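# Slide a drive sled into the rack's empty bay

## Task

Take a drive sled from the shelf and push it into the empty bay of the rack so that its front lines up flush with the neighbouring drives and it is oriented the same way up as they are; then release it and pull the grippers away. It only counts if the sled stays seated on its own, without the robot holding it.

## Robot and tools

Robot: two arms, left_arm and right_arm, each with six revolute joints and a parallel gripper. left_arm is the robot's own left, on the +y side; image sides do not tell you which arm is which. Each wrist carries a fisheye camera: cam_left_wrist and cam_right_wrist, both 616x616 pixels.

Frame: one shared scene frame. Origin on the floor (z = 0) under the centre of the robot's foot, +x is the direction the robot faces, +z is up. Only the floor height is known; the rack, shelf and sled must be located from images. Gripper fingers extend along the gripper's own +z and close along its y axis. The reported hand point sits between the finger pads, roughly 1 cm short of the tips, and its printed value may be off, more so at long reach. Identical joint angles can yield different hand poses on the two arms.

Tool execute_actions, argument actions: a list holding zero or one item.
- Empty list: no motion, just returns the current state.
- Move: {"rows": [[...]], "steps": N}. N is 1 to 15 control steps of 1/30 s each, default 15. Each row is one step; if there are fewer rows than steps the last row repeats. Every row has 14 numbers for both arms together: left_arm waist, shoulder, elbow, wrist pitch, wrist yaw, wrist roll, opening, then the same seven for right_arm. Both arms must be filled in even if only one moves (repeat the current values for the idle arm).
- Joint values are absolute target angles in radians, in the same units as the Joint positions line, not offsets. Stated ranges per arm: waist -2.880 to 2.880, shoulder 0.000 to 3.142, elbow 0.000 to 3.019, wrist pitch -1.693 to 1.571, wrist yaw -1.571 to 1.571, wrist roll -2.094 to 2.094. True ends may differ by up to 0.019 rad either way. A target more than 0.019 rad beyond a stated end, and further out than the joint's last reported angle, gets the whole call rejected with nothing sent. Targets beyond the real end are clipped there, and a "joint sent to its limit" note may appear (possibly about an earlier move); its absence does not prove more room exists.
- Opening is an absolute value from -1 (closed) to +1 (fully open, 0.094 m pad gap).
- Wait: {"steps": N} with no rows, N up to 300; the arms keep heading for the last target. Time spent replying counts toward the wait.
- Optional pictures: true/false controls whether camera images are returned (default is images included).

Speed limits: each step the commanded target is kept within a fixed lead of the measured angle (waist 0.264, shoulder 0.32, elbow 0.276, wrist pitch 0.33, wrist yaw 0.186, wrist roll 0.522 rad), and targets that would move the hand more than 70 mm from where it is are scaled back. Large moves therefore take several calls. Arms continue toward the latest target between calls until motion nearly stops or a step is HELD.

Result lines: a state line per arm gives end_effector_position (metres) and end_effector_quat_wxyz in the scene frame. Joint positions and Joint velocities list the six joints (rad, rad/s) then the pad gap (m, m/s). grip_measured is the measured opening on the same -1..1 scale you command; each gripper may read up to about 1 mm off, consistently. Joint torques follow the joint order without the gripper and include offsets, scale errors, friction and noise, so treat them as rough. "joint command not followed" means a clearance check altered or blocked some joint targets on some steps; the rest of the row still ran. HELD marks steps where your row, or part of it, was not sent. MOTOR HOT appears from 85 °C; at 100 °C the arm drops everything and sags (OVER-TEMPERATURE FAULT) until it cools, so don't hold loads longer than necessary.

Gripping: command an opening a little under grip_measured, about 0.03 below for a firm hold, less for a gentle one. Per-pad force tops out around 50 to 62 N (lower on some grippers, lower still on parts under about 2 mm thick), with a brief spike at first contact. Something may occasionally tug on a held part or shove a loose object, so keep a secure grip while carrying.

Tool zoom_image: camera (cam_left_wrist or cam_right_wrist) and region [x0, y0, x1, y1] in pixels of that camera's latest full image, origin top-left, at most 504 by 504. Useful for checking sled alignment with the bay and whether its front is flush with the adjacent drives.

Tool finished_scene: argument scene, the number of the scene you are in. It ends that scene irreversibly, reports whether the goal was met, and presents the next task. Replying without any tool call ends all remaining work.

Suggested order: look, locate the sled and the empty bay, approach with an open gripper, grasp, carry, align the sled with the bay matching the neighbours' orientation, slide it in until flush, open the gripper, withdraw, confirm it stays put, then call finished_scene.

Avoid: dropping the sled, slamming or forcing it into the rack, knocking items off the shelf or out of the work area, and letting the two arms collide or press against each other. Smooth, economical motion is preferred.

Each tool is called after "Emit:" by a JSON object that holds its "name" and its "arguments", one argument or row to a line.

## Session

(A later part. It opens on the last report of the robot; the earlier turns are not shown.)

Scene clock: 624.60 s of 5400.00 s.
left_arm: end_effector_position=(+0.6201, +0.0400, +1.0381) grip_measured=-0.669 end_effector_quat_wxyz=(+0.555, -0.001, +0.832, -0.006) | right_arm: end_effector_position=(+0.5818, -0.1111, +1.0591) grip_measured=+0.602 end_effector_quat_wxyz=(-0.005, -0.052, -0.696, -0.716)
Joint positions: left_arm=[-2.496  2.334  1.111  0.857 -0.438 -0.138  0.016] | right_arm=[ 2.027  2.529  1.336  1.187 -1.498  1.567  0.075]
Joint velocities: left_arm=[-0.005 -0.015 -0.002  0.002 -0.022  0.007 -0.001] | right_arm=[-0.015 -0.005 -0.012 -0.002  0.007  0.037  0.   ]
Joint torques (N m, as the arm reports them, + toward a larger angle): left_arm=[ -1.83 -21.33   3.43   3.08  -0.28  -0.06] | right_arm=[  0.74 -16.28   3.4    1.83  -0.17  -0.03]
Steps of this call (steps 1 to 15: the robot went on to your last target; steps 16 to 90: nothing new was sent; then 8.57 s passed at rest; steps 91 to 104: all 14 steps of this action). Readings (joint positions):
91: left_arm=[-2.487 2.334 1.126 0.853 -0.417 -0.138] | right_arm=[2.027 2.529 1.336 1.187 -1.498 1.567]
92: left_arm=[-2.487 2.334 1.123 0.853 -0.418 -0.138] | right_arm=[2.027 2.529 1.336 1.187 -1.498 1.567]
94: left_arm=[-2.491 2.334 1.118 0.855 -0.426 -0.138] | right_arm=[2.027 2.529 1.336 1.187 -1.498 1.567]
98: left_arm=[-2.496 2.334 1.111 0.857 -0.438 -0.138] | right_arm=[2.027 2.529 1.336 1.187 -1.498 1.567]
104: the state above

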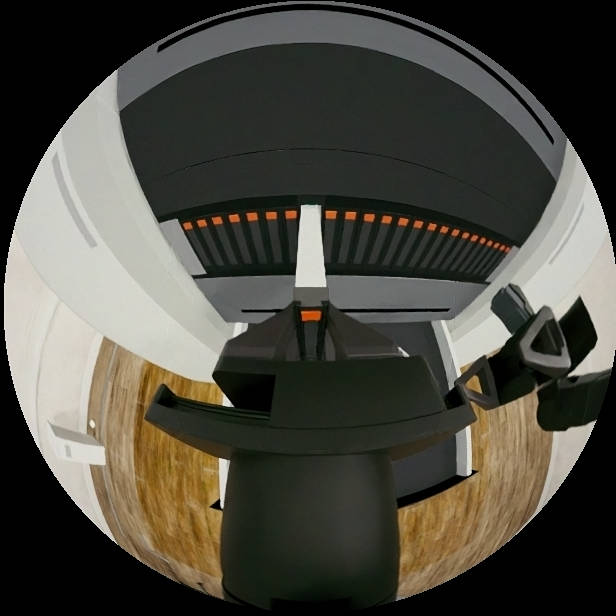

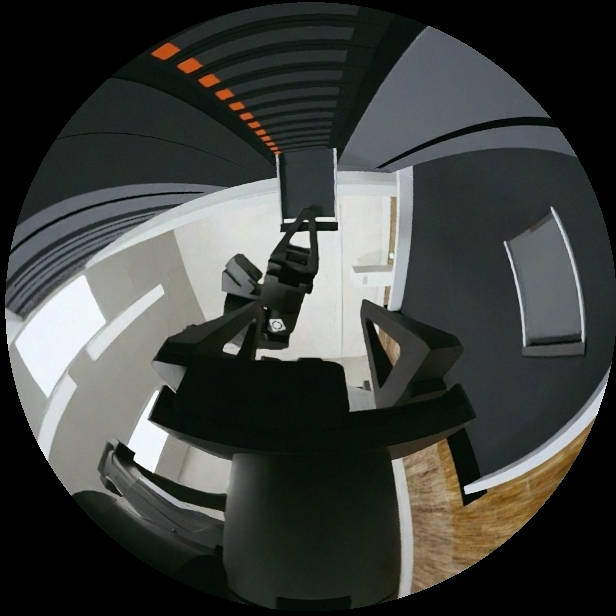

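Emit:
{"name": "execute_actions", "arguments": {
  "actions": [
    {"rows":[[-2.508,2.30,1.12,0.86,-0.44,-0.14,-0.7,2.02,2.55,1.33,1.2,-1.5,1.57,0.6],[-2.512,2.295,1.13,0.85,-0.44,-0.14,-0.7,2.02,2.55,1.33,1.2,-1.5,1.57,0.6],[-2.512,2.29,1.14,0.845,-0.44,-0.14,-0.7,2.02,2.55,1.33,1.2,-1.5,1.57,0.6]],"steps":14}
  ]
}}

Emit:
{"name": "zoom_image", "arguments": {
  "camera": "cam_left_wrist",
  "region": [270,170,350,250]
}}

Emit:
{"name": "zoom_image", "arguments": {
  "camera": "cam_right_wrist",
  "region": [230,120,400,300]
}}

Scene clock: 633.93 s of 5400.00 s.
left_arm: end_effector_position=(+0.6205, +0.0378, +1.0416) grip_measured=-0.669 end_effector_quat_wxyz=(+0.555, -0.000, +0.832, -0.006) | right_arm: end_effector_position=(+0.5818, -0.1111, +1.0591) grip_measured=+0.602 end_effector_quat_wxyz=(-0.005, -0.052, -0.696, -0.716)
Joint positions: left_arm=[-2.499  2.326  1.111  0.848 -0.439 -0.138  0.016] | right_arm=[ 2.027  2.529  1.336  1.187 -1.498  1.567  0.075]
Joint velocities: left_arm=[-0.015 -0.015 -0.012 -0.012 -0.007  0.007 -0.   ] | right_arm=[-0.015 -0.005  0.002  0.002 -0.037  0.037  0.   ]
Joint torques (N m, as the arm reports them, + toward a larger angle): left_arm=[ -2.43 -21.81   5.45   1.91  -0.18  -0.05] | right_arm=[  0.71 -16.47   3.37   1.84  -0.17  -0.03]
Steps of this call (steps 1 to 15: the robot went on to your last target; steps 16 to 90: nothing new was sent; then 5.87 s passed at rest; steps 91 to 104: all 14 steps of this action). Readings (joint positions):
91: left_arm=[-2.496 2.333 1.111 0.857 -0.438 -0.138] | right_arm=[2.027 2.529 1.336 1.187 -1.498 1.567]
92: left_arm=[-2.497 2.333 1.111 0.857 -0.438 -0.138] | right_arm=[2.027 2.529 1.336 1.187 -1.498 1.567]
94: left_arm=[-2.497 2.331 1.111 0.852 -0.438 -0.138] | right_arm=[2.027 2.529 1.336 1.187 -1.498 1.567]
98: left_arm=[-2.499 2.326 1.111 0.849 -0.439 -0.138] | right_arm=[2.027 2.529 1.336 1.187 -1.498 1.567]
104: the state above

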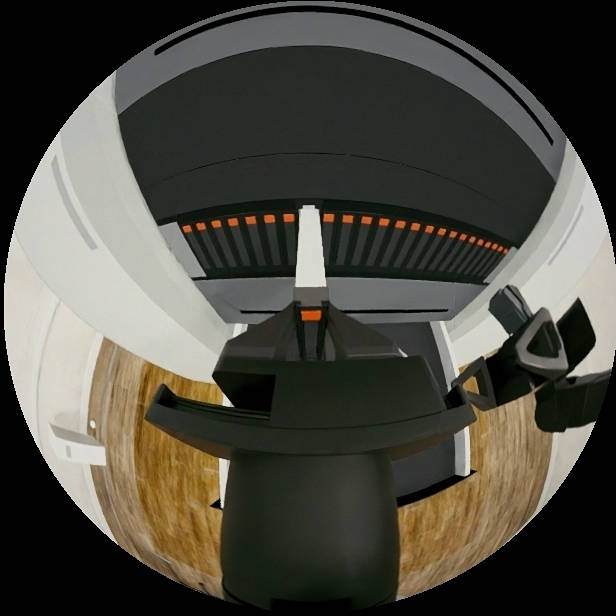

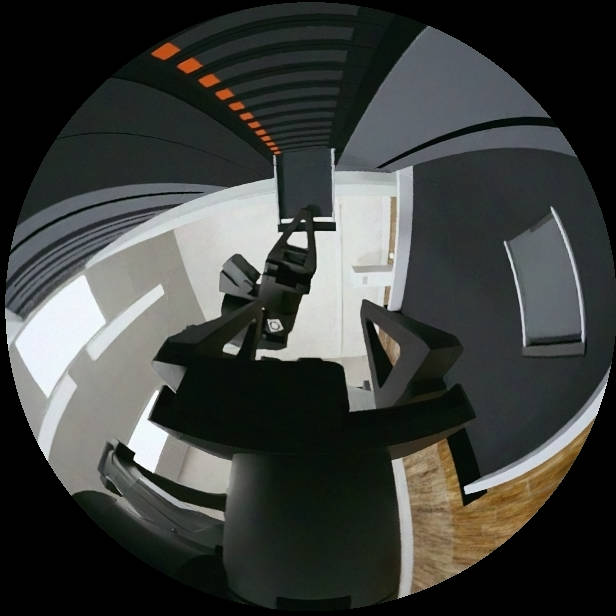

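Region (270, 170, 350, 250) of cam_left_wrist's 616x616 image, scaled by 6.300, with more detail than that image has.

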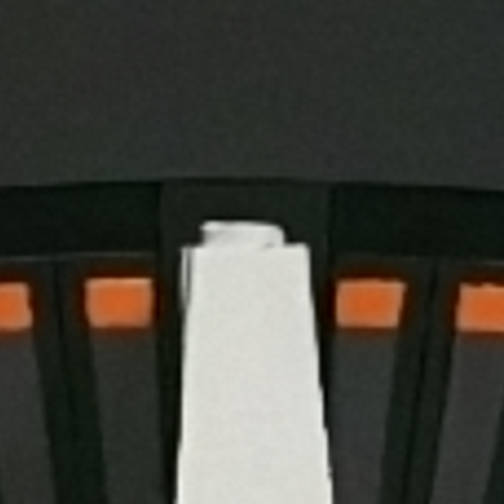

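Region (230, 120, 400, 300) of cam_right_wrist's 616x616 image, scaled by 2.800, with more detail than that image has.

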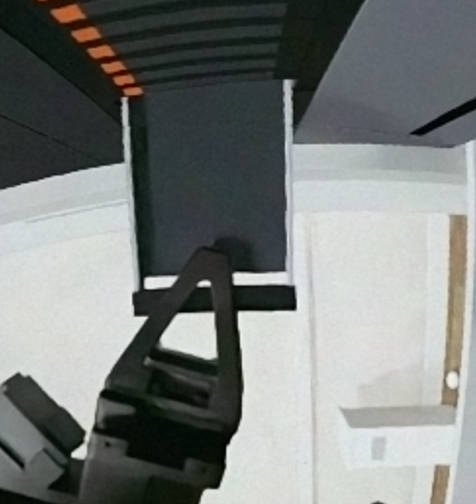

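Centred again; advancing with the elbow leading.

Emit:
{"name": "execute_actions", "arguments": {
  "actions": [
    {"rows":[[-2.508,2.3,1.155,0.85,-0.438,-0.14,-0.7,2.02,2.55,1.33,1.2,-1.5,1.57,0.6],[-2.504,2.3,1.165,0.847,-0.436,-0.14,-0.7,2.02,2.55,1.33,1.2,-1.5,1.57,0.6],[-2.5,2.3,1.175,0.842,-0.433,-0.14,-0.7,2.02,2.55,1.33,1.2,-1.5,1.57,0.6],[-2.496,2.3,1.185,0.836,-0.43,-0.14,-0.7,2.02,2.55,1.33,1.2,-1.5,1.57,0.6],[-2.492,2.3,1.195,0.83,-0.427,-0.14,-0.7,2.02,2.55,1.33,1.2,-1.5,1.57,0.6]],"steps":15}
  ]
}}

Scene clock: 645.03 s of 5400.00 s.
left_arm: end_effector_position=(+0.6290, +0.0375, +1.0431) grip_measured=-0.669 end_effector_quat_wxyz=(+0.553, -0.001, +0.833, -0.006) | right_arm: end_effector_position=(+0.5818, -0.1111, +1.0591) grip_measured=+0.602 end_effector_quat_wxyz=(-0.005, -0.052, -0.696, -0.716)
Joint positions: left_arm=[-2.493  2.326  1.134  0.821 -0.434 -0.138  0.016] | right_arm=[ 2.027  2.529  1.336  1.187 -1.498  1.567  0.075]
Joint velocities: left_arm=[-0.005 -0.015  0.022  0.007  0.022 -0.007 -0.001] | right_arm=[ 0.005 -0.005 -0.017  0.002 -0.022 -0.022 -0.001]
Joint torques (N m, as the arm reports them, + toward a larger angle): left_arm=[ -0.78 -21.25   7.64   2.41   0.22  -0.06] | right_arm=[  0.78 -16.27   3.38   1.8   -0.19  -0.03]
Steps of this call (steps 1 to 15: the robot went on to your last target; steps 16 to 90: nothing new was sent; then 7.60 s passed at rest; steps 91 to 105: all 15 steps of this action). Readings (joint positions):
91: left_arm=[-2.499 2.326 1.111 0.848 -0.439 -0.138] | right_arm=[2.027 2.529 1.336 1.187 -1.498 1.567]
92: left_arm=[-2.499 2.326 1.112 0.848 -0.439 -0.138] | right_arm=[2.027 2.529 1.336 1.187 -1.498 1.567]
94: left_arm=[-2.499 2.326 1.119 0.843 -0.439 -0.138] | right_arm=[2.027 2.529 1.336 1.187 -1.498 1.567]
98: left_arm=[-2.495 2.326 1.132 0.825 -0.436 -0.138] | right_arm=[2.027 2.529 1.336 1.187 -1.498 1.567]
105: the state above

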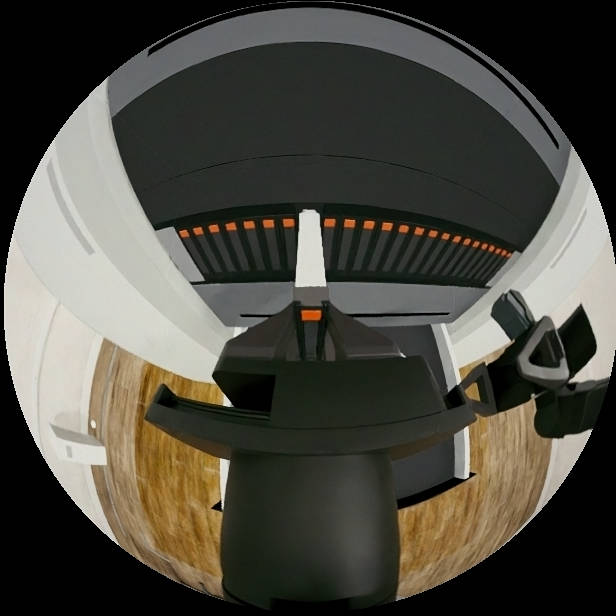

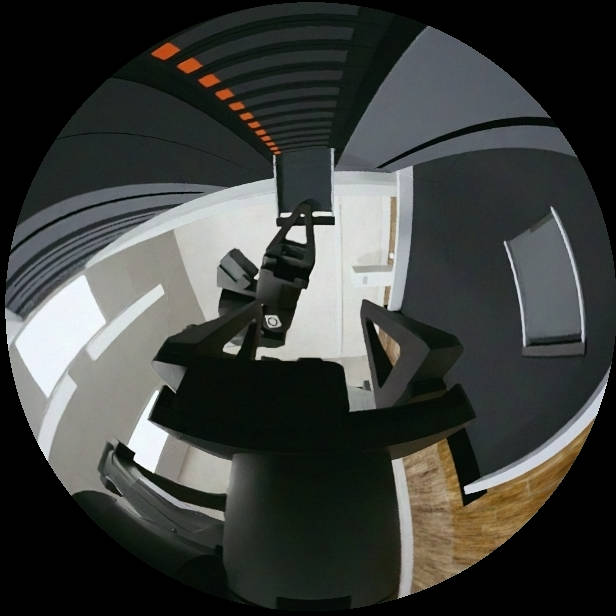

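Emit:
{"name": "execute_actions", "arguments": {
  "actions": [
    {"rows":[[-2.492,2.295,1.18,0.815,-0.43,-0.14,-0.7,2.02,2.55,1.33,1.2,-1.5,1.57,0.6],[-2.492,2.29,1.185,0.808,-0.43,-0.14,-0.7,2.02,2.55,1.33,1.2,-1.5,1.57,0.6],[-2.49,2.29,1.195,0.802,-0.428,-0.14,-0.7,2.02,2.55,1.33,1.2,-1.5,1.57,0.6],[-2.488,2.29,1.205,0.796,-0.426,-0.14,-0.7,2.02,2.55,1.33,1.2,-1.5,1.57,0.6]],"steps":15}
  ]
}}

Emit:
{"name": "zoom_image", "arguments": {
  "camera": "cam_right_wrist",
  "region": [250,120,370,250]
}}

Scene clock: 652.13 s of 5400.00 s.
left_arm: end_effector_position=(+0.6346, +0.0375, +1.0430) grip_measured=-0.669 end_effector_quat_wxyz=(+0.549, -0.000, +0.836, -0.003) | right_arm: end_effector_position=(+0.5818, -0.1111, +1.0591) grip_measured=+0.602 end_effector_quat_wxyz=(-0.005, -0.052, -0.696, -0.716)
Joint positions: left_arm=[-2.489  2.325  1.151  0.793 -0.433 -0.138  0.016] | right_arm=[ 2.027  2.529  1.336  1.187 -1.498  1.567  0.075]
Joint velocities: left_arm=[ 0.015  0.005 -0.002  0.002 -0.007  0.051  0.   ] | right_arm=[ 0.005 -0.005 -0.012  0.002 -0.022 -0.007 -0.001]
Joint torques (N m, as the arm reports them, + toward a larger angle): left_arm=[ -1.07 -22.25   7.24   2.2    0.19  -0.05] | right_arm=[  0.57 -16.26   3.38   1.88  -0.17  -0.03]
Steps of this call (steps 1 to 15: the robot went on to your last target; steps 16 to 90: nothing new was sent; then 3.60 s passed at rest; steps 91 to 105: all 15 steps of this action). Readings (joint positions):
91: left_arm=[-2.493 2.326 1.134 0.819 -0.434 -0.138] | right_arm=[2.027 2.529 1.336 1.187 -1.498 1.567]
92: left_arm=[-2.493 2.325 1.135 0.816 -0.434 -0.138] | right_arm=[2.027 2.529 1.336 1.187 -1.498 1.567]
94: left_arm=[-2.493 2.325 1.140 0.807 -0.434 -0.138] | right_arm=[2.027 2.529 1.336 1.187 -1.498 1.567]
98: left_arm=[-2.489 2.325 1.151 0.794 -0.433 -0.138] | right_arm=[2.027 2.529 1.336 1.187 -1.498 1.567]
105: the state above

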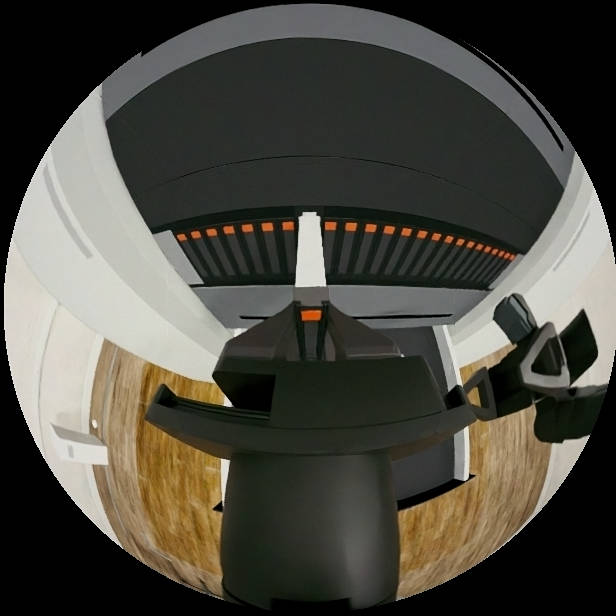

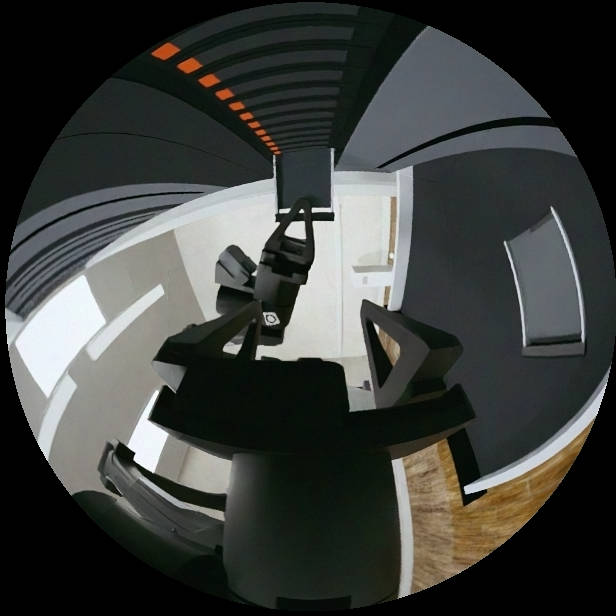

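Region (250, 120, 370, 250) of cam_right_wrist's 616x616 image, scaled by 3.877, with more detail than that image has; it fills the left 465 columns of this view, and the rest is white.

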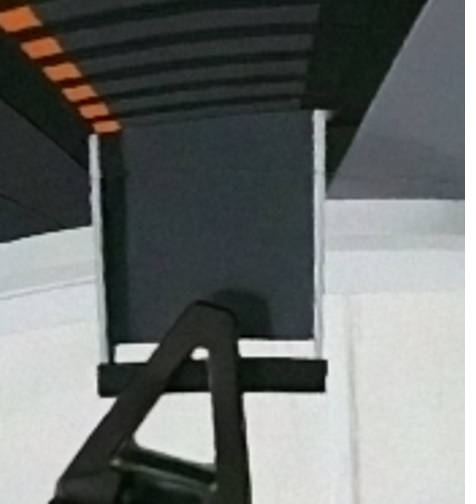

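Progress resumed. I'll continue with the same pattern, lowering wrist pitch in step with the elbow.

Emit:
{"name": "execute_actions", "arguments": {
  "actions": [
    {"rows":[[-2.486,2.29,1.21,0.788,-0.425,-0.14,-0.7,2.02,2.55,1.33,1.2,-1.5,1.57,0.6],[-2.484,2.29,1.218,0.781,-0.423,-0.14,-0.7,2.02,2.55,1.33,1.2,-1.5,1.57,0.6],[-2.482,2.292,1.226,0.774,-0.421,-0.14,-0.7,2.02,2.55,1.33,1.2,-1.5,1.57,0.6],[-2.48,2.294,1.234,0.767,-0.419,-0.14,-0.7,2.02,2.55,1.33,1.2,-1.5,1.57,0.6],[-2.478,2.296,1.242,0.76,-0.417,-0.14,-0.7,2.02,2.55,1.33,1.2,-1.5,1.57,0.6],[-2.476,2.298,1.25,0.753,-0.415,-0.14,-0.7,2.02,2.55,1.33,1.2,-1.5,1.57,0.6]],"steps":15}
  ]
}}

Scene clock: 661.03 s of 5400.00 s.
left_arm: end_effector_position=(+0.6426, +0.0373, +1.0433) grip_measured=-0.669 end_effector_quat_wxyz=(+0.544, +0.001, +0.839, -0.002) | right_arm: end_effector_position=(+0.5818, -0.1111, +1.0591) grip_measured=+0.602 end_effector_quat_wxyz=(-0.005, -0.052, -0.696, -0.716)
Joint positions: left_arm=[-2.483  2.325  1.175  0.756 -0.427 -0.138  0.016] | right_arm=[ 2.027  2.529  1.336  1.187 -1.498  1.567  0.075]
Joint velocities: left_arm=[-0.015 -0.005  0.002  0.017  0.051 -0.037 -0.   ] | right_arm=[-0.015 -0.015  0.007 -0.007 -0.037  0.022 -0.001]
Joint torques (N m, as the arm reports them, + toward a larger angle): left_arm=[ -0.65 -22.08   8.76   1.9    0.41  -0.06] | right_arm=[  0.77 -16.41   3.44   1.87  -0.17  -0.03]
Steps of this call (steps 1 to 15: the robot went on to your last target; steps 16 to 90: nothing new was sent; then 5.40 s passed at rest; steps 91 to 105: all 15 steps of this action). Readings (joint positions):
91: left_arm=[-2.489 2.325 1.152 0.791 -0.433 -0.138] | right_arm=[2.027 2.529 1.336 1.187 -1.498 1.567]
92: left_arm=[-2.489 2.325 1.154 0.788 -0.433 -0.138] | right_arm=[2.027 2.529 1.336 1.187 -1.498 1.567]
94: left_arm=[-2.488 2.325 1.163 0.776 -0.432 -0.138] | right_arm=[2.027 2.529 1.336 1.187 -1.498 1.567]
98: left_arm=[-2.483 2.325 1.175 0.756 -0.427 -0.138] | right_arm=[2.027 2.529 1.336 1.187 -1.498 1.567]
105: the state above

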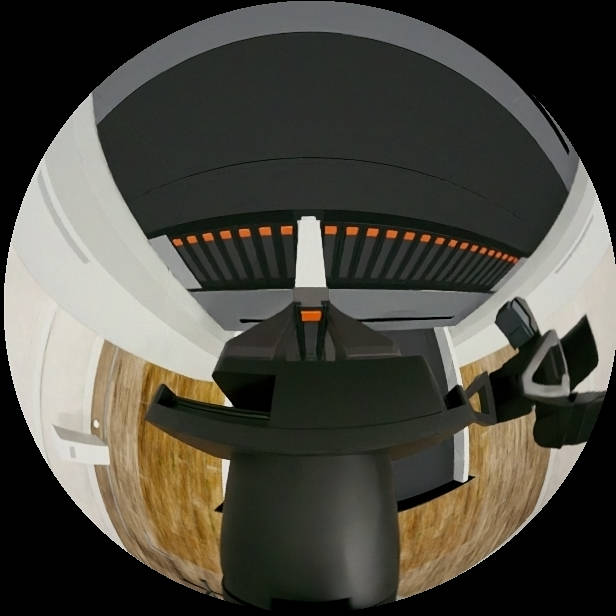

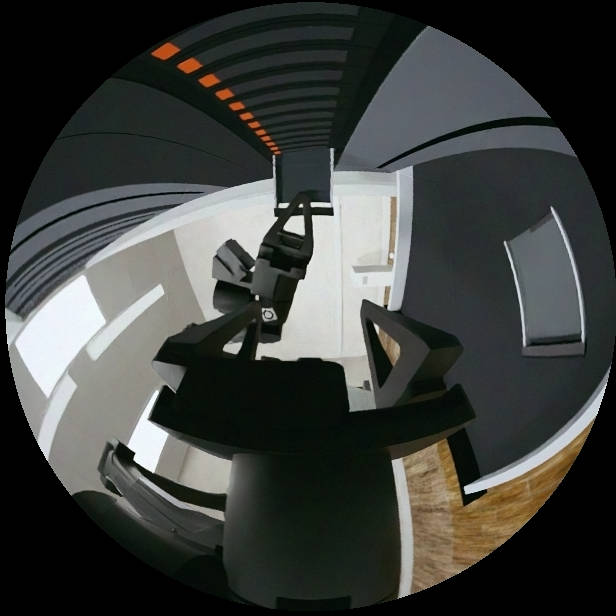

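Emit:
{"name": "execute_actions", "arguments": {
  "actions": [
    {"rows":[[-2.476,2.3,1.245,0.77,-0.415,-0.14,-0.7,2.02,2.55,1.33,1.2,-1.5,1.57,0.6],[-2.474,2.302,1.255,0.768,-0.413,-0.14,-0.7,2.02,2.55,1.33,1.2,-1.5,1.57,0.6],[-2.472,2.304,1.265,0.764,-0.411,-0.14,-0.7,2.02,2.55,1.33,1.2,-1.5,1.57,0.6],[-2.47,2.306,1.275,0.758,-0.409,-0.14,-0.7,2.02,2.55,1.33,1.2,-1.5,1.57,0.6],[-2.468,2.308,1.285,0.752,-0.407,-0.14,-0.7,2.02,2.55,1.33,1.2,-1.5,1.57,0.6]],"steps":15}
  ]
}}

Scene clock: 667.73 s of 5400.00 s.
left_arm: end_effector_position=(+0.6447, +0.0368, +1.0439) grip_measured=-0.669 end_effector_quat_wxyz=(+0.543, +0.001, +0.840, -0.002) | right_arm: end_effector_position=(+0.5818, -0.1111, +1.0591) grip_measured=+0.602 end_effector_quat_wxyz=(-0.005, -0.052, -0.696, -0.716)
Joint positions: left_arm=[-2.482  2.325  1.181  0.75  -0.424 -0.138  0.016] | right_arm=[ 2.027  2.529  1.336  1.187 -1.498  1.567  0.075]
Joint velocities: left_arm=[-0.015 -0.005 -0.002  0.002 -0.051 -0.022  0.   ] | right_arm=[-0.005 -0.015  0.007  0.017 -0.022 -0.022 -0.001]
Joint torques (N m, as the arm reports them, + toward a larger angle): left_arm=[  0.03 -21.15  10.62   2.17   0.71  -0.05] | right_arm=[  0.76 -16.36   3.39   1.88  -0.17  -0.03]
Steps of this call (steps 1 to 15: the robot went on to your last target; steps 16 to 90: nothing new was sent; then 3.20 s passed at rest; steps 91 to 105: all 15 steps of this action). Readings (joint positions):
91: left_arm=[-2.483 2.325 1.175 0.756 -0.427 -0.138] | right_arm=[2.027 2.529 1.336 1.187 -1.498 1.567]
92: left_arm=[-2.483 2.325 1.175 0.756 -0.427 -0.138] | right_arm=[2.027 2.529 1.336 1.187 -1.498 1.567]
94: left_arm=[-2.483 2.325 1.178 0.756 -0.426 -0.138] | right_arm=[2.027 2.529 1.336 1.187 -1.498 1.567]
98: left_arm=[-2.482 2.325 1.181 0.750 -0.424 -0.138] | right_arm=[2.027 2.529 1.336 1.187 -1.498 1.567]
105: the state above

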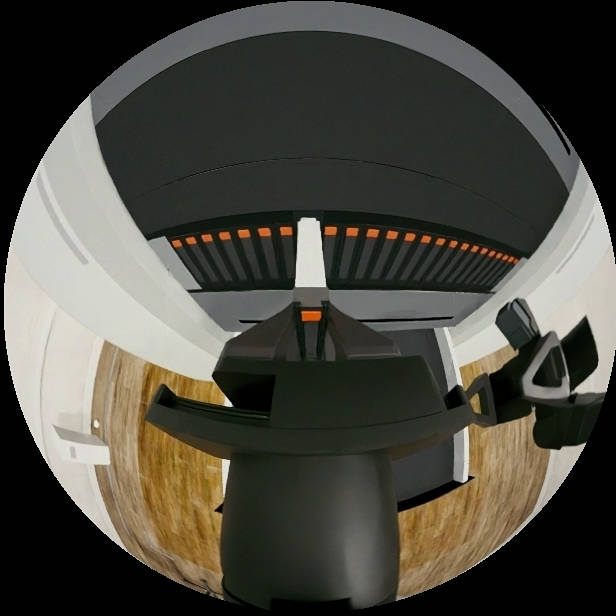

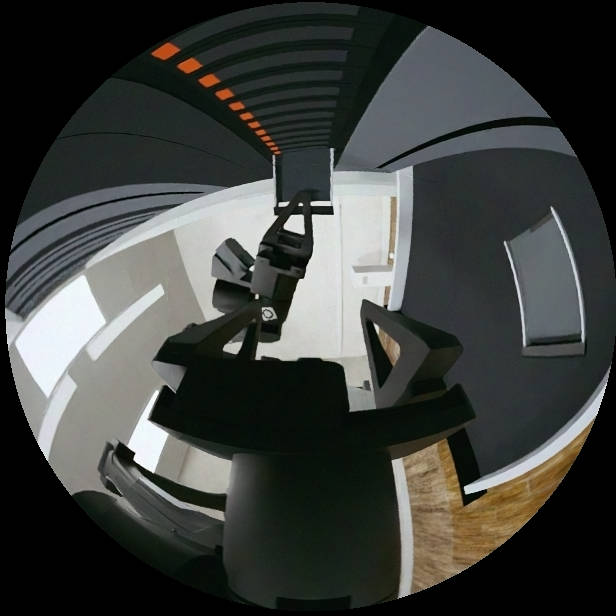

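Emit:
{"name": "execute_actions", "arguments": {
  "actions": [
    {"rows":[[-2.476,2.32,1.24,0.765,-0.415,-0.14,-0.7,2.02,2.55,1.33,1.2,-1.5,1.57,0.6],[-2.476,2.325,1.245,0.765,-0.415,-0.14,-0.7,2.02,2.55,1.33,1.2,-1.5,1.57,0.6],[-2.474,2.33,1.25,0.765,-0.413,-0.14,-0.7,2.02,2.55,1.33,1.2,-1.5,1.57,0.6],[-2.472,2.334,1.26,0.765,-0.411,-0.14,-0.7,2.02,2.55,1.33,1.2,-1.5,1.57,0.6],[-2.47,2.338,1.27,0.765,-0.409,-0.14,-0.7,2.02,2.55,1.33,1.2,-1.5,1.57,0.6]],"steps":15}
  ]
}}

Scene clock: 677.13 s of 5400.00 s.
left_arm: end_effector_position=(+0.6444, +0.0371, +1.0428) grip_measured=-0.669 end_effector_quat_wxyz=(+0.543, +0.001, +0.840, -0.001) | right_arm: end_effector_position=(+0.5818, -0.1111, +1.0591) grip_measured=+0.602 end_effector_quat_wxyz=(-0.005, -0.052, -0.696, -0.716)
Joint positions: left_arm=[-2.482  2.327  1.181  0.75  -0.426 -0.138  0.016] | right_arm=[ 2.027  2.529  1.336  1.187 -1.498  1.567  0.075]
Joint velocities: left_arm=[ 0.005  0.005 -0.007 -0.007 -0.051 -0.007 -0.   ] | right_arm=[-0.015 -0.005  0.007 -0.002 -0.022 -0.037 -0.001]
Joint torques (N m, as the arm reports them, + toward a larger angle): left_arm=[  0.01 -18.72   9.66   2.75   0.65  -0.06] | right_arm=[  0.84 -16.27   3.37   1.87  -0.19  -0.04]
Steps of this call (steps 1 to 15: the robot went on to your last target; steps 16 to 90: nothing new was sent; then 5.90 s passed at rest; steps 91 to 105: all 15 steps of this action). Readings (joint positions):
91: left_arm=[-2.482 2.326 1.181 0.750 -0.425 -0.138] | right_arm=[2.027 2.529 1.336 1.187 -1.498 1.567]
92: left_arm=[-2.482 2.326 1.181 0.750 -0.426 -0.138] | right_arm=[2.027 2.529 1.336 1.187 -1.498 1.567]
94: left_arm=[-2.482 2.326 1.181 0.750 -0.426 -0.138] | right_arm=[2.027 2.529 1.336 1.187 -1.498 1.567]
98: left_arm=[-2.482 2.327 1.181 0.750 -0.426 -0.138] | right_arm=[2.027 2.529 1.336 1.187 -1.498 1.567]
105: the state above

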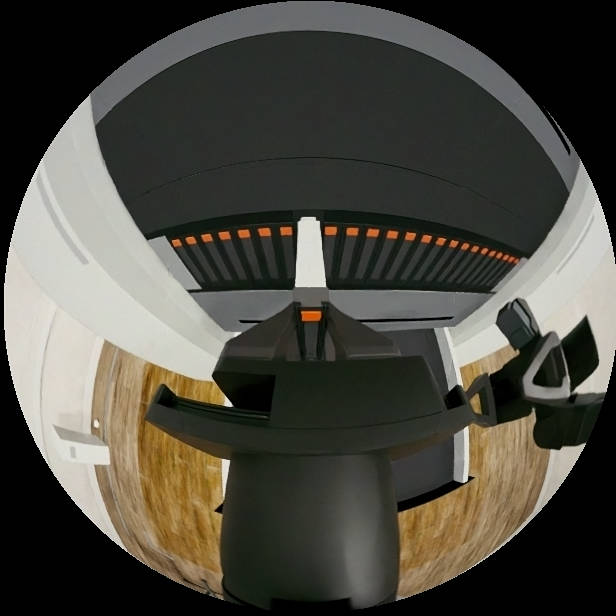

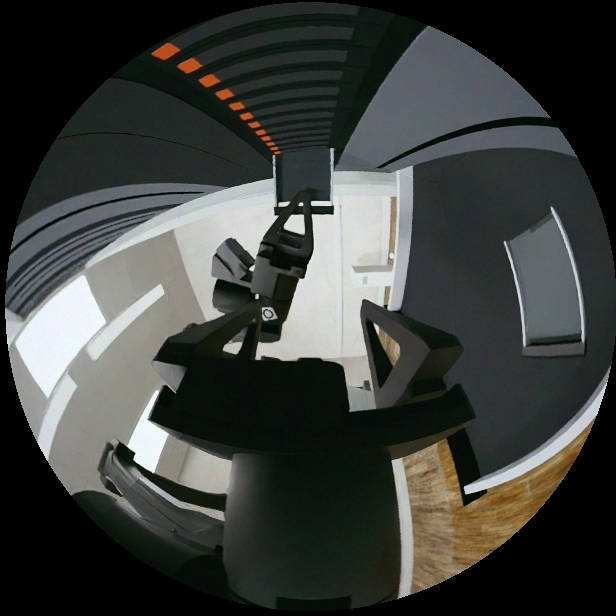

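Emit:
{"name": "execute_actions", "arguments": {
  "actions": [
    {"rows":[[-2.488,2.315,1.21,0.76,-0.432,-0.14,-0.7,2.02,2.55,1.33,1.2,-1.5,1.57,0.6],[-2.488,2.315,1.21,0.76,-0.432,-0.14,-0.7,2.02,2.55,1.33,1.2,-1.5,1.57,0.6],[-2.488,2.315,1.21,0.76,-0.432,-0.14,-0.7,2.02,2.55,1.33,1.2,-1.5,1.57,0.6],[-2.488,2.315,1.23,0.755,-0.432,-0.14,-0.7,2.02,2.55,1.33,1.2,-1.5,1.57,0.6],[-2.488,2.315,1.245,0.75,-0.432,-0.14,-0.7,2.02,2.55,1.33,1.2,-1.5,1.57,0.6],[-2.488,2.315,1.26,0.745,-0.432,-0.14,-0.7,2.02,2.55,1.33,1.2,-1.5,1.57,0.6]],"steps":15}
  ]
}}

Emit:
{"name": "zoom_image", "arguments": {
  "camera": "cam_left_wrist",
  "region": [260,180,360,320]
}}

Scene clock: 688.97 s of 5400.00 s.
left_arm: end_effector_position=(+0.6442, +0.0373, +1.0431) grip_measured=-0.669 end_effector_quat_wxyz=(+0.543, -0.001, +0.840, +0.002) | right_arm: end_effector_position=(+0.5818, -0.1111, +1.0591) grip_measured=+0.602 end_effector_quat_wxyz=(-0.005, -0.052, -0.696, -0.716)
Joint positions: left_arm=[-2.484  2.327  1.182  0.749 -0.435 -0.139  0.016] | right_arm=[ 2.027  2.529  1.336  1.187 -1.498  1.567  0.075]
Joint velocities: left_arm=[ 0.005  0.005  0.037 -0.007 -0.051 -0.007 -0.   ] | right_arm=[-0.005 -0.005  0.002 -0.022 -0.022 -0.051 -0.001]
Joint torques (N m, as the arm reports them, + toward a larger angle): left_arm=[ -1.62 -20.66   8.93   1.87  -0.01  -0.04] | right_arm=[  0.66 -16.32   3.38   1.91  -0.18  -0.04]
Steps of this call (steps 1 to 15: the robot went on to your last target; steps 16 to 90: nothing new was sent; then 8.33 s passed at rest; steps 91 to 105: all 15 steps of this action). Readings (joint positions):
91: left_arm=[-2.483 2.327 1.181 0.750 -0.431 -0.138] | right_arm=[2.027 2.529 1.336 1.187 -1.498 1.567]
92: left_arm=[-2.484 2.327 1.181 0.750 -0.433 -0.138] | right_arm=[2.027 2.529 1.336 1.187 -1.498 1.567]
94: left_arm=[-2.484 2.327 1.181 0.750 -0.434 -0.138] | right_arm=[2.027 2.529 1.336 1.187 -1.498 1.567]
98: left_arm=[-2.484 2.327 1.182 0.749 -0.435 -0.139] | right_arm=[2.027 2.529 1.336 1.187 -1.498 1.567]
105: the state above

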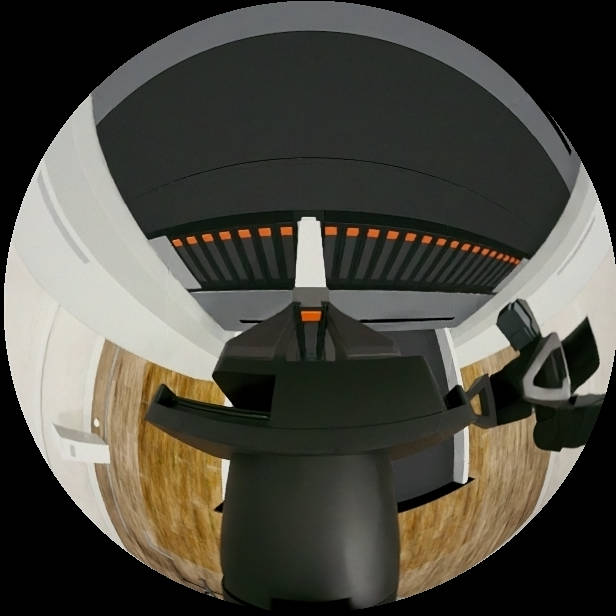

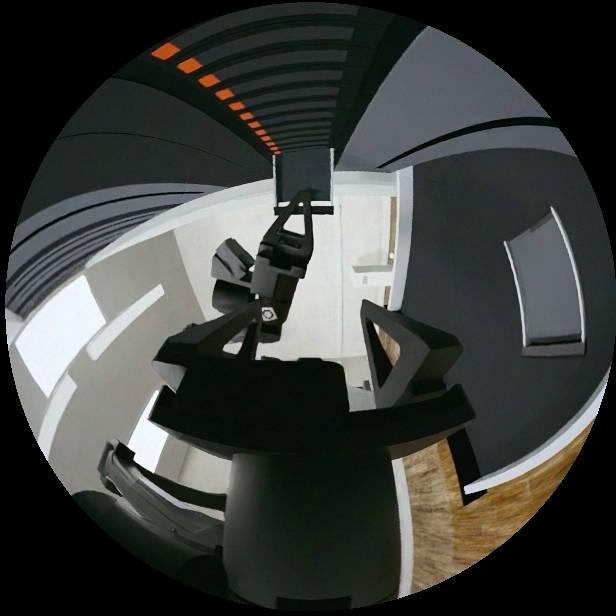

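Region (260, 180, 360, 320) of cam_left_wrist's 616x616 image, scaled by 3.600, with more detail than that image has; it fills the left 360 columns of this view, and the rest is white.

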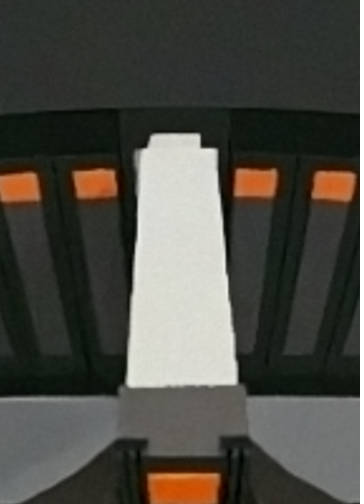

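Emit:
{"name": "execute_actions", "arguments": {
  "actions": [
    {"rows":[[-2.486,2.33,1.17,0.77,-0.432,-0.14,-0.7,2.02,2.55,1.33,1.2,-1.5,1.57,0.6],[-2.486,2.335,1.165,0.785,-0.432,-0.14,-0.7,2.02,2.55,1.33,1.2,-1.5,1.57,0.6],[-2.486,2.338,1.165,0.80,-0.432,-0.14,-0.7,2.02,2.55,1.33,1.2,-1.5,1.57,0.6]],"steps":15}
  ]
}}

Emit:
{"name": "execute_actions", "arguments": {
  "actions": [
    {"rows":[[-2.486,2.33,1.2,0.79,-0.43,-0.14,-0.7,2.02,2.55,1.33,1.2,-1.5,1.57,0.6],[-2.486,2.33,1.22,0.785,-0.43,-0.14,-0.7,2.02,2.55,1.33,1.2,-1.5,1.57,0.6],[-2.484,2.33,1.235,0.78,-0.428,-0.14,-0.7,2.02,2.55,1.33,1.2,-1.5,1.57,0.6],[-2.482,2.33,1.25,0.775,-0.426,-0.14,-0.7,2.02,2.55,1.33,1.2,-1.5,1.57,0.6]],"steps":15}
  ]
}}

Scene clock: 703.27 s of 5400.00 s.
left_arm: end_effector_position=(+0.6425, +0.0377, +1.0414) grip_measured=-0.669 end_effector_quat_wxyz=(+0.549, -0.003, +0.836, -0.002) | right_arm: end_effector_position=(+0.5818, -0.1111, +1.0591) grip_measured=+0.602 end_effector_quat_wxyz=(-0.005, -0.052, -0.696, -0.716)
Joint positions: left_arm=[-2.484  2.335  1.177  0.777 -0.433 -0.139  0.016] | right_arm=[ 2.027  2.529  1.336  1.187 -1.498  1.567  0.075]
Joint velocities: left_arm=[ 0.005 -0.005  0.007  0.002  0.022 -0.007 -0.   ] | right_arm=[-0.015  0.005  0.007  0.012  0.007 -0.007 -0.   ]
Joint torques (N m, as the arm reports them, + toward a larger angle): left_arm=[ -1.41 -19.3    3.21   3.09  -0.09  -0.04] | right_arm=[  0.67 -16.29   3.4    1.88  -0.18  -0.04]
Steps of this call (steps 1 to 15: the robot went on to your last target; steps 16 to 90: nothing new was sent; then 10.80 s passed at rest; steps 91 to 105: all 15 steps of this action). Readings (joint positions):
91: left_arm=[-2.484 2.327 1.179 0.749 -0.435 -0.139] | right_arm=[2.027 2.529 1.336 1.187 -1.498 1.567]
92: left_arm=[-2.484 2.327 1.178 0.753 -0.433 -0.139] | right_arm=[2.027 2.529 1.336 1.187 -1.498 1.567]
94: left_arm=[-2.484 2.332 1.178 0.766 -0.433 -0.139] | right_arm=[2.027 2.529 1.336 1.187 -1.498 1.567]
98: left_arm=[-2.484 2.335 1.177 0.777 -0.433 -0.139] | right_arm=[2.027 2.529 1.336 1.187 -1.498 1.567]
105: the state above

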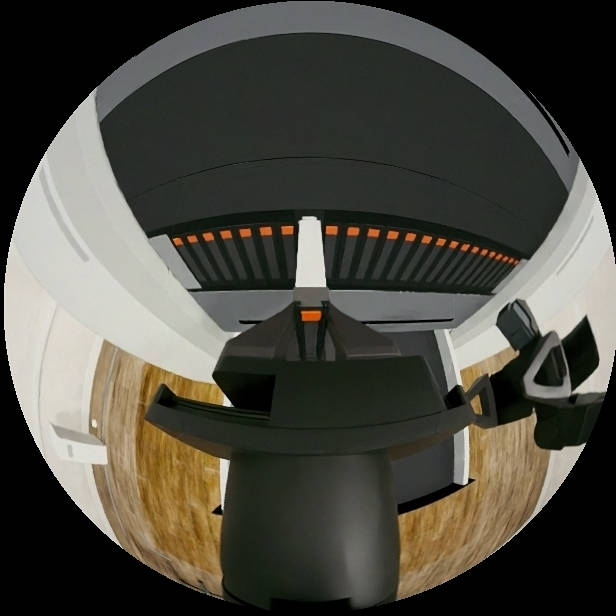

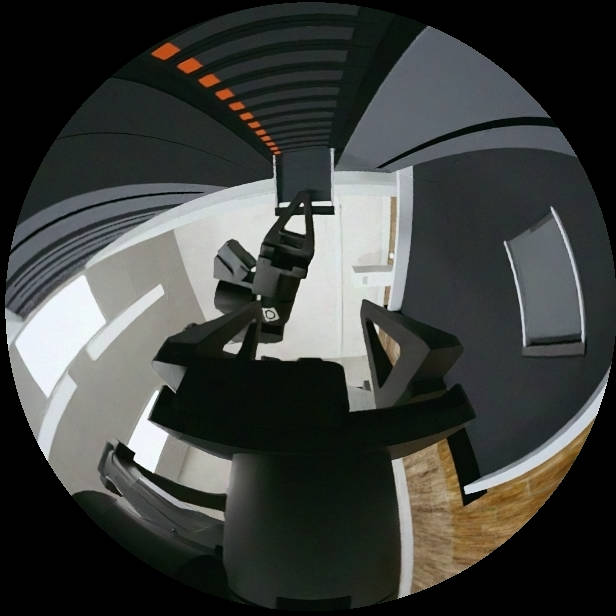

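Scene clock: 703.77 s of 5400.00 s.
left_arm: end_effector_position=(+0.6436, +0.0372, +1.0420) grip_measured=-0.669 end_effector_quat_wxyz=(+0.549, -0.003, +0.836, -0.002) | right_arm: end_effector_position=(+0.5818, -0.1111, +1.0591) grip_measured=+0.602 end_effector_quat_wxyz=(-0.005, -0.052, -0.696, -0.716)
Joint positions: left_arm=[-2.484  2.336  1.18   0.776 -0.433 -0.139  0.016] | right_arm=[ 2.027  2.529  1.336  1.187 -1.498  1.567  0.075]
Joint velocities: left_arm=[ 0.005  0.005 -0.012 -0.007 -0.051 -0.022 -0.001] | right_arm=[ 0.015 -0.005  0.007 -0.012 -0.022  0.037  0.001]
Joint torques (N m, as the arm reports them, + toward a larger angle): left_arm=[ -1.14 -20.09   8.43   1.99   0.19  -0.05] | right_arm=[  0.84 -16.29   3.38   1.88  -0.18  -0.03]
Steps of this call (steps 1 to 15: all 15 steps of this action). Readings (joint positions):
1: left_arm=[-2.484 2.335 1.177 0.777 -0.433 -0.139] | right_arm=[2.027 2.529 1.336 1.187 -1.498 1.567]
2: left_arm=[-2.484 2.335 1.178 0.777 -0.433 -0.139] | right_arm=[2.027 2.529 1.336 1.187 -1.498 1.567]
4: left_arm=[-2.484 2.335 1.180 0.777 -0.433 -0.139] | right_arm=[2.027 2.529 1.336 1.187 -1.498 1.567]
8: left_arm=[-2.484 2.336 1.180 0.776 -0.433 -0.139] | right_arm=[2.027 2.529 1.336 1.187 -1.498 1.567]
15: the state above

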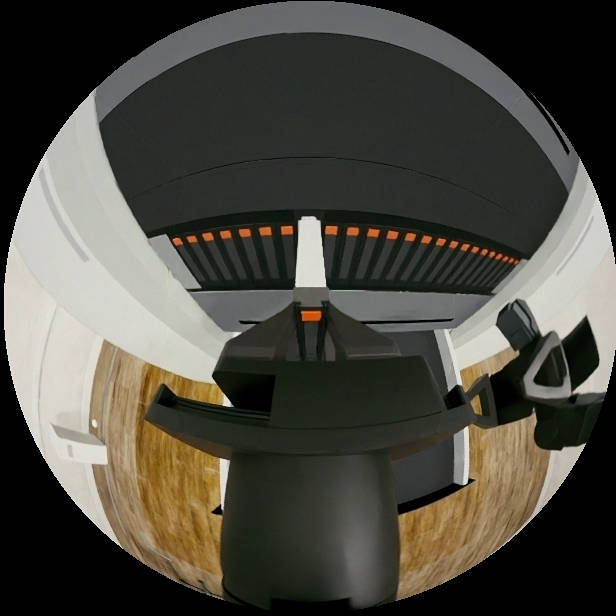

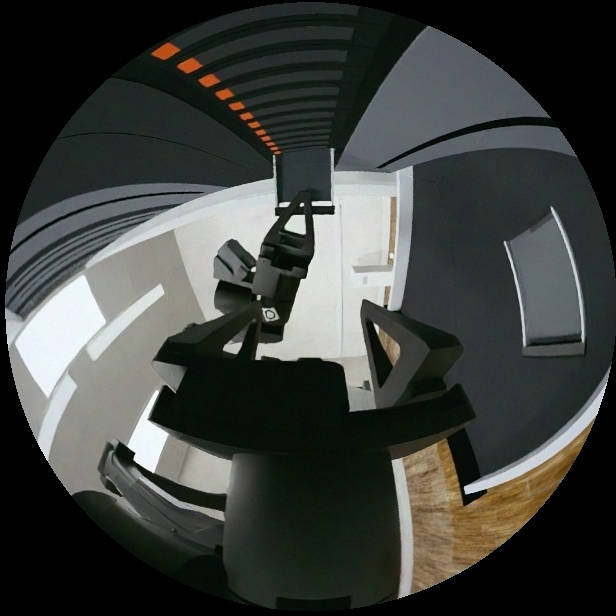

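Emit:
{"name": "execute_actions", "arguments": {
  "actions": [
    {"rows":[[-2.482,2.335,1.235,0.772,-0.428,-0.14,-0.7,2.02,2.55,1.33,1.2,-1.5,1.57,0.6],[-2.481,2.339,1.24,0.768,-0.427,-0.14,-0.7,2.02,2.55,1.33,1.2,-1.5,1.57,0.6],[-2.48,2.343,1.247,0.764,-0.426,-0.14,-0.7,2.02,2.55,1.33,1.2,-1.5,1.57,0.6],[-2.479,2.347,1.254,0.76,-0.425,-0.14,-0.7,2.02,2.55,1.33,1.2,-1.5,1.57,0.6],[-2.478,2.351,1.261,0.756,-0.424,-0.14,-0.7,2.02,2.55,1.33,1.2,-1.5,1.57,0.6],[-2.477,2.355,1.268,0.752,-0.423,-0.14,-0.7,2.02,2.55,1.33,1.2,-1.5,1.57,0.6]],"steps":15}
  ]
}}

Scene clock: 716.87 s of 5400.00 s.
left_arm: end_effector_position=(+0.6471, +0.0362, +1.0410) grip_measured=-0.669 end_effector_quat_wxyz=(+0.548, -0.004, +0.836, +0.000) | right_arm: end_effector_position=(+0.5818, -0.1111, +1.0591) grip_measured=+0.602 end_effector_quat_wxyz=(-0.005, -0.052, -0.696, -0.716)
Joint positions: left_arm=[-2.484  2.341  1.193  0.765 -0.437 -0.139  0.016] | right_arm=[ 2.027  2.529  1.336  1.187 -1.498  1.567  0.075]
Joint velocities: left_arm=[-0.005 -0.005 -0.002 -0.012  0.022 -0.037  0.   ] | right_arm=[-0.005 -0.005 -0.007  0.002 -0.022  0.022  0.   ]
Joint torques (N m, as the arm reports them, + toward a larger angle): left_arm=[ -0.59 -18.67   8.76   1.47   0.54  -0.05] | right_arm=[  0.73 -16.37   3.45   1.87  -0.18  -0.04]
Steps of this call (steps 1 to 15: the robot went on to your last target; steps 16 to 90: nothing new was sent; then 9.60 s passed at rest; steps 91 to 105: all 15 steps of this action). Readings (joint positions):
91: left_arm=[-2.484 2.336 1.180 0.776 -0.433 -0.139] | right_arm=[2.027 2.529 1.336 1.187 -1.498 1.567]
92: left_arm=[-2.484 2.336 1.180 0.775 -0.433 -0.139] | right_arm=[2.027 2.529 1.336 1.187 -1.498 1.567]
94: left_arm=[-2.484 2.336 1.181 0.773 -0.433 -0.139] | right_arm=[2.027 2.529 1.336 1.187 -1.498 1.567]
98: left_arm=[-2.484 2.341 1.193 0.765 -0.437 -0.139] | right_arm=[2.027 2.529 1.336 1.187 -1.498 1.567]
105: the state above

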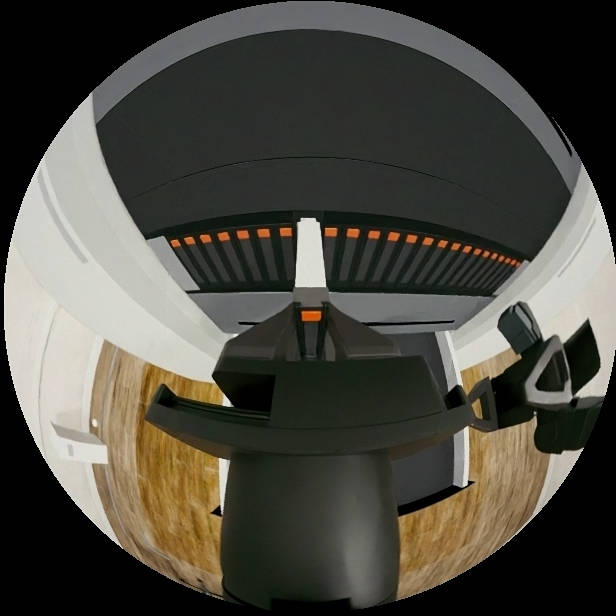

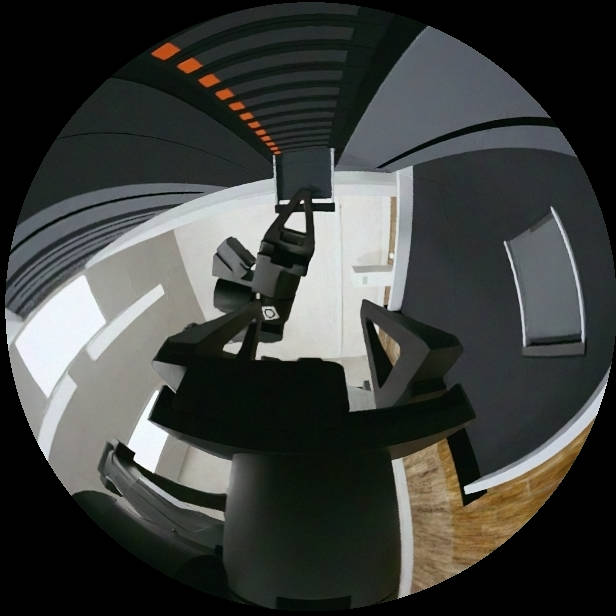

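Emit:
{"name": "execute_actions", "arguments": {
  "actions": [
    {"rows":[[-2.474,2.345,1.225,0.765,-0.44,-0.14,-0.7,2.02,2.55,1.33,1.2,-1.5,1.57,0.6],[-2.47,2.345,1.225,0.765,-0.438,-0.14,-0.7,2.02,2.55,1.33,1.2,-1.5,1.57,0.6],[-2.466,2.345,1.235,0.765,-0.436,-0.14,-0.7,2.02,2.55,1.33,1.2,-1.5,1.57,0.6],[-2.464,2.348,1.245,0.761,-0.434,-0.14,-0.7,2.02,2.55,1.33,1.2,-1.5,1.57,0.6],[-2.462,2.351,1.255,0.757,-0.432,-0.14,-0.7,2.02,2.55,1.33,1.2,-1.5,1.57,0.6],[-2.46,2.354,1.265,0.753,-0.43,-0.14,-0.7,2.02,2.55,1.33,1.2,-1.5,1.57,0.6]],"steps":15}
  ]
}}

Scene clock: 725.10 s of 5400.00 s.
left_arm: end_effector_position=(+0.6471, +0.0370, +1.0408) grip_measured=-0.669 end_effector_quat_wxyz=(+0.548, -0.005, +0.836, +0.002) | right_arm: end_effector_position=(+0.5818, -0.1111, +1.0591) grip_measured=+0.602 end_effector_quat_wxyz=(-0.005, -0.052, -0.696, -0.716)
Joint positions: left_arm=[-2.484  2.342  1.193  0.765 -0.44  -0.139  0.016] | right_arm=[ 2.027  2.529  1.336  1.187 -1.498  1.567  0.075]
Joint velocities: left_arm=[-0.024 -0.015 -0.002  0.007 -0.007  0.022 -0.   ] | right_arm=[-0.015 -0.005  0.012 -0.012 -0.095 -0.007  0.001]
Joint torques (N m, as the arm reports them, + toward a larger angle): left_arm=[  0.83 -18.58   8.58   1.48   0.35  -0.05] | right_arm=[  0.76 -16.25   3.36   1.87  -0.18  -0.03]
Steps of this call (steps 1 to 15: the robot went on to your last target; steps 16 to 90: nothing new was sent; then 4.73 s passed at rest; steps 91 to 105: all 15 steps of this action). Readings (joint positions):
91: left_arm=[-2.484 2.341 1.193 0.765 -0.441 -0.139] | right_arm=[2.027 2.529 1.336 1.187 -1.498 1.567]
92: left_arm=[-2.484 2.341 1.193 0.765 -0.442 -0.139] | right_arm=[2.027 2.529 1.336 1.187 -1.498 1.567]
94: left_arm=[-2.484 2.341 1.193 0.765 -0.442 -0.139] | right_arm=[2.027 2.529 1.336 1.187 -1.498 1.567]
98: left_arm=[-2.484 2.342 1.193 0.765 -0.440 -0.139] | right_arm=[2.027 2.529 1.336 1.187 -1.498 1.567]
105: the state above

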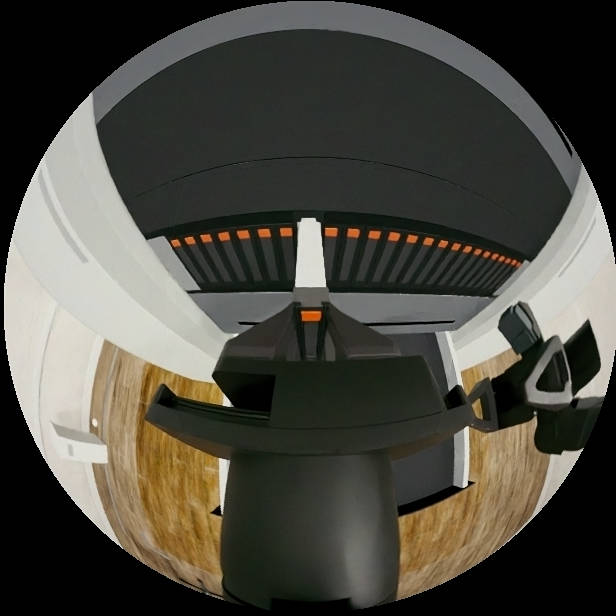

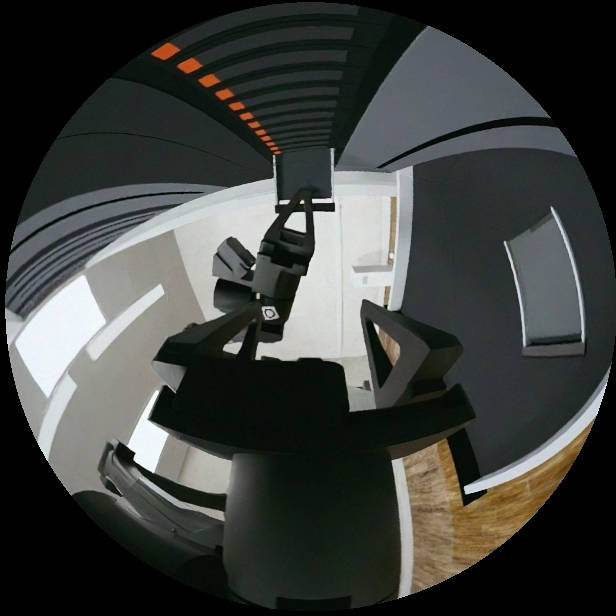

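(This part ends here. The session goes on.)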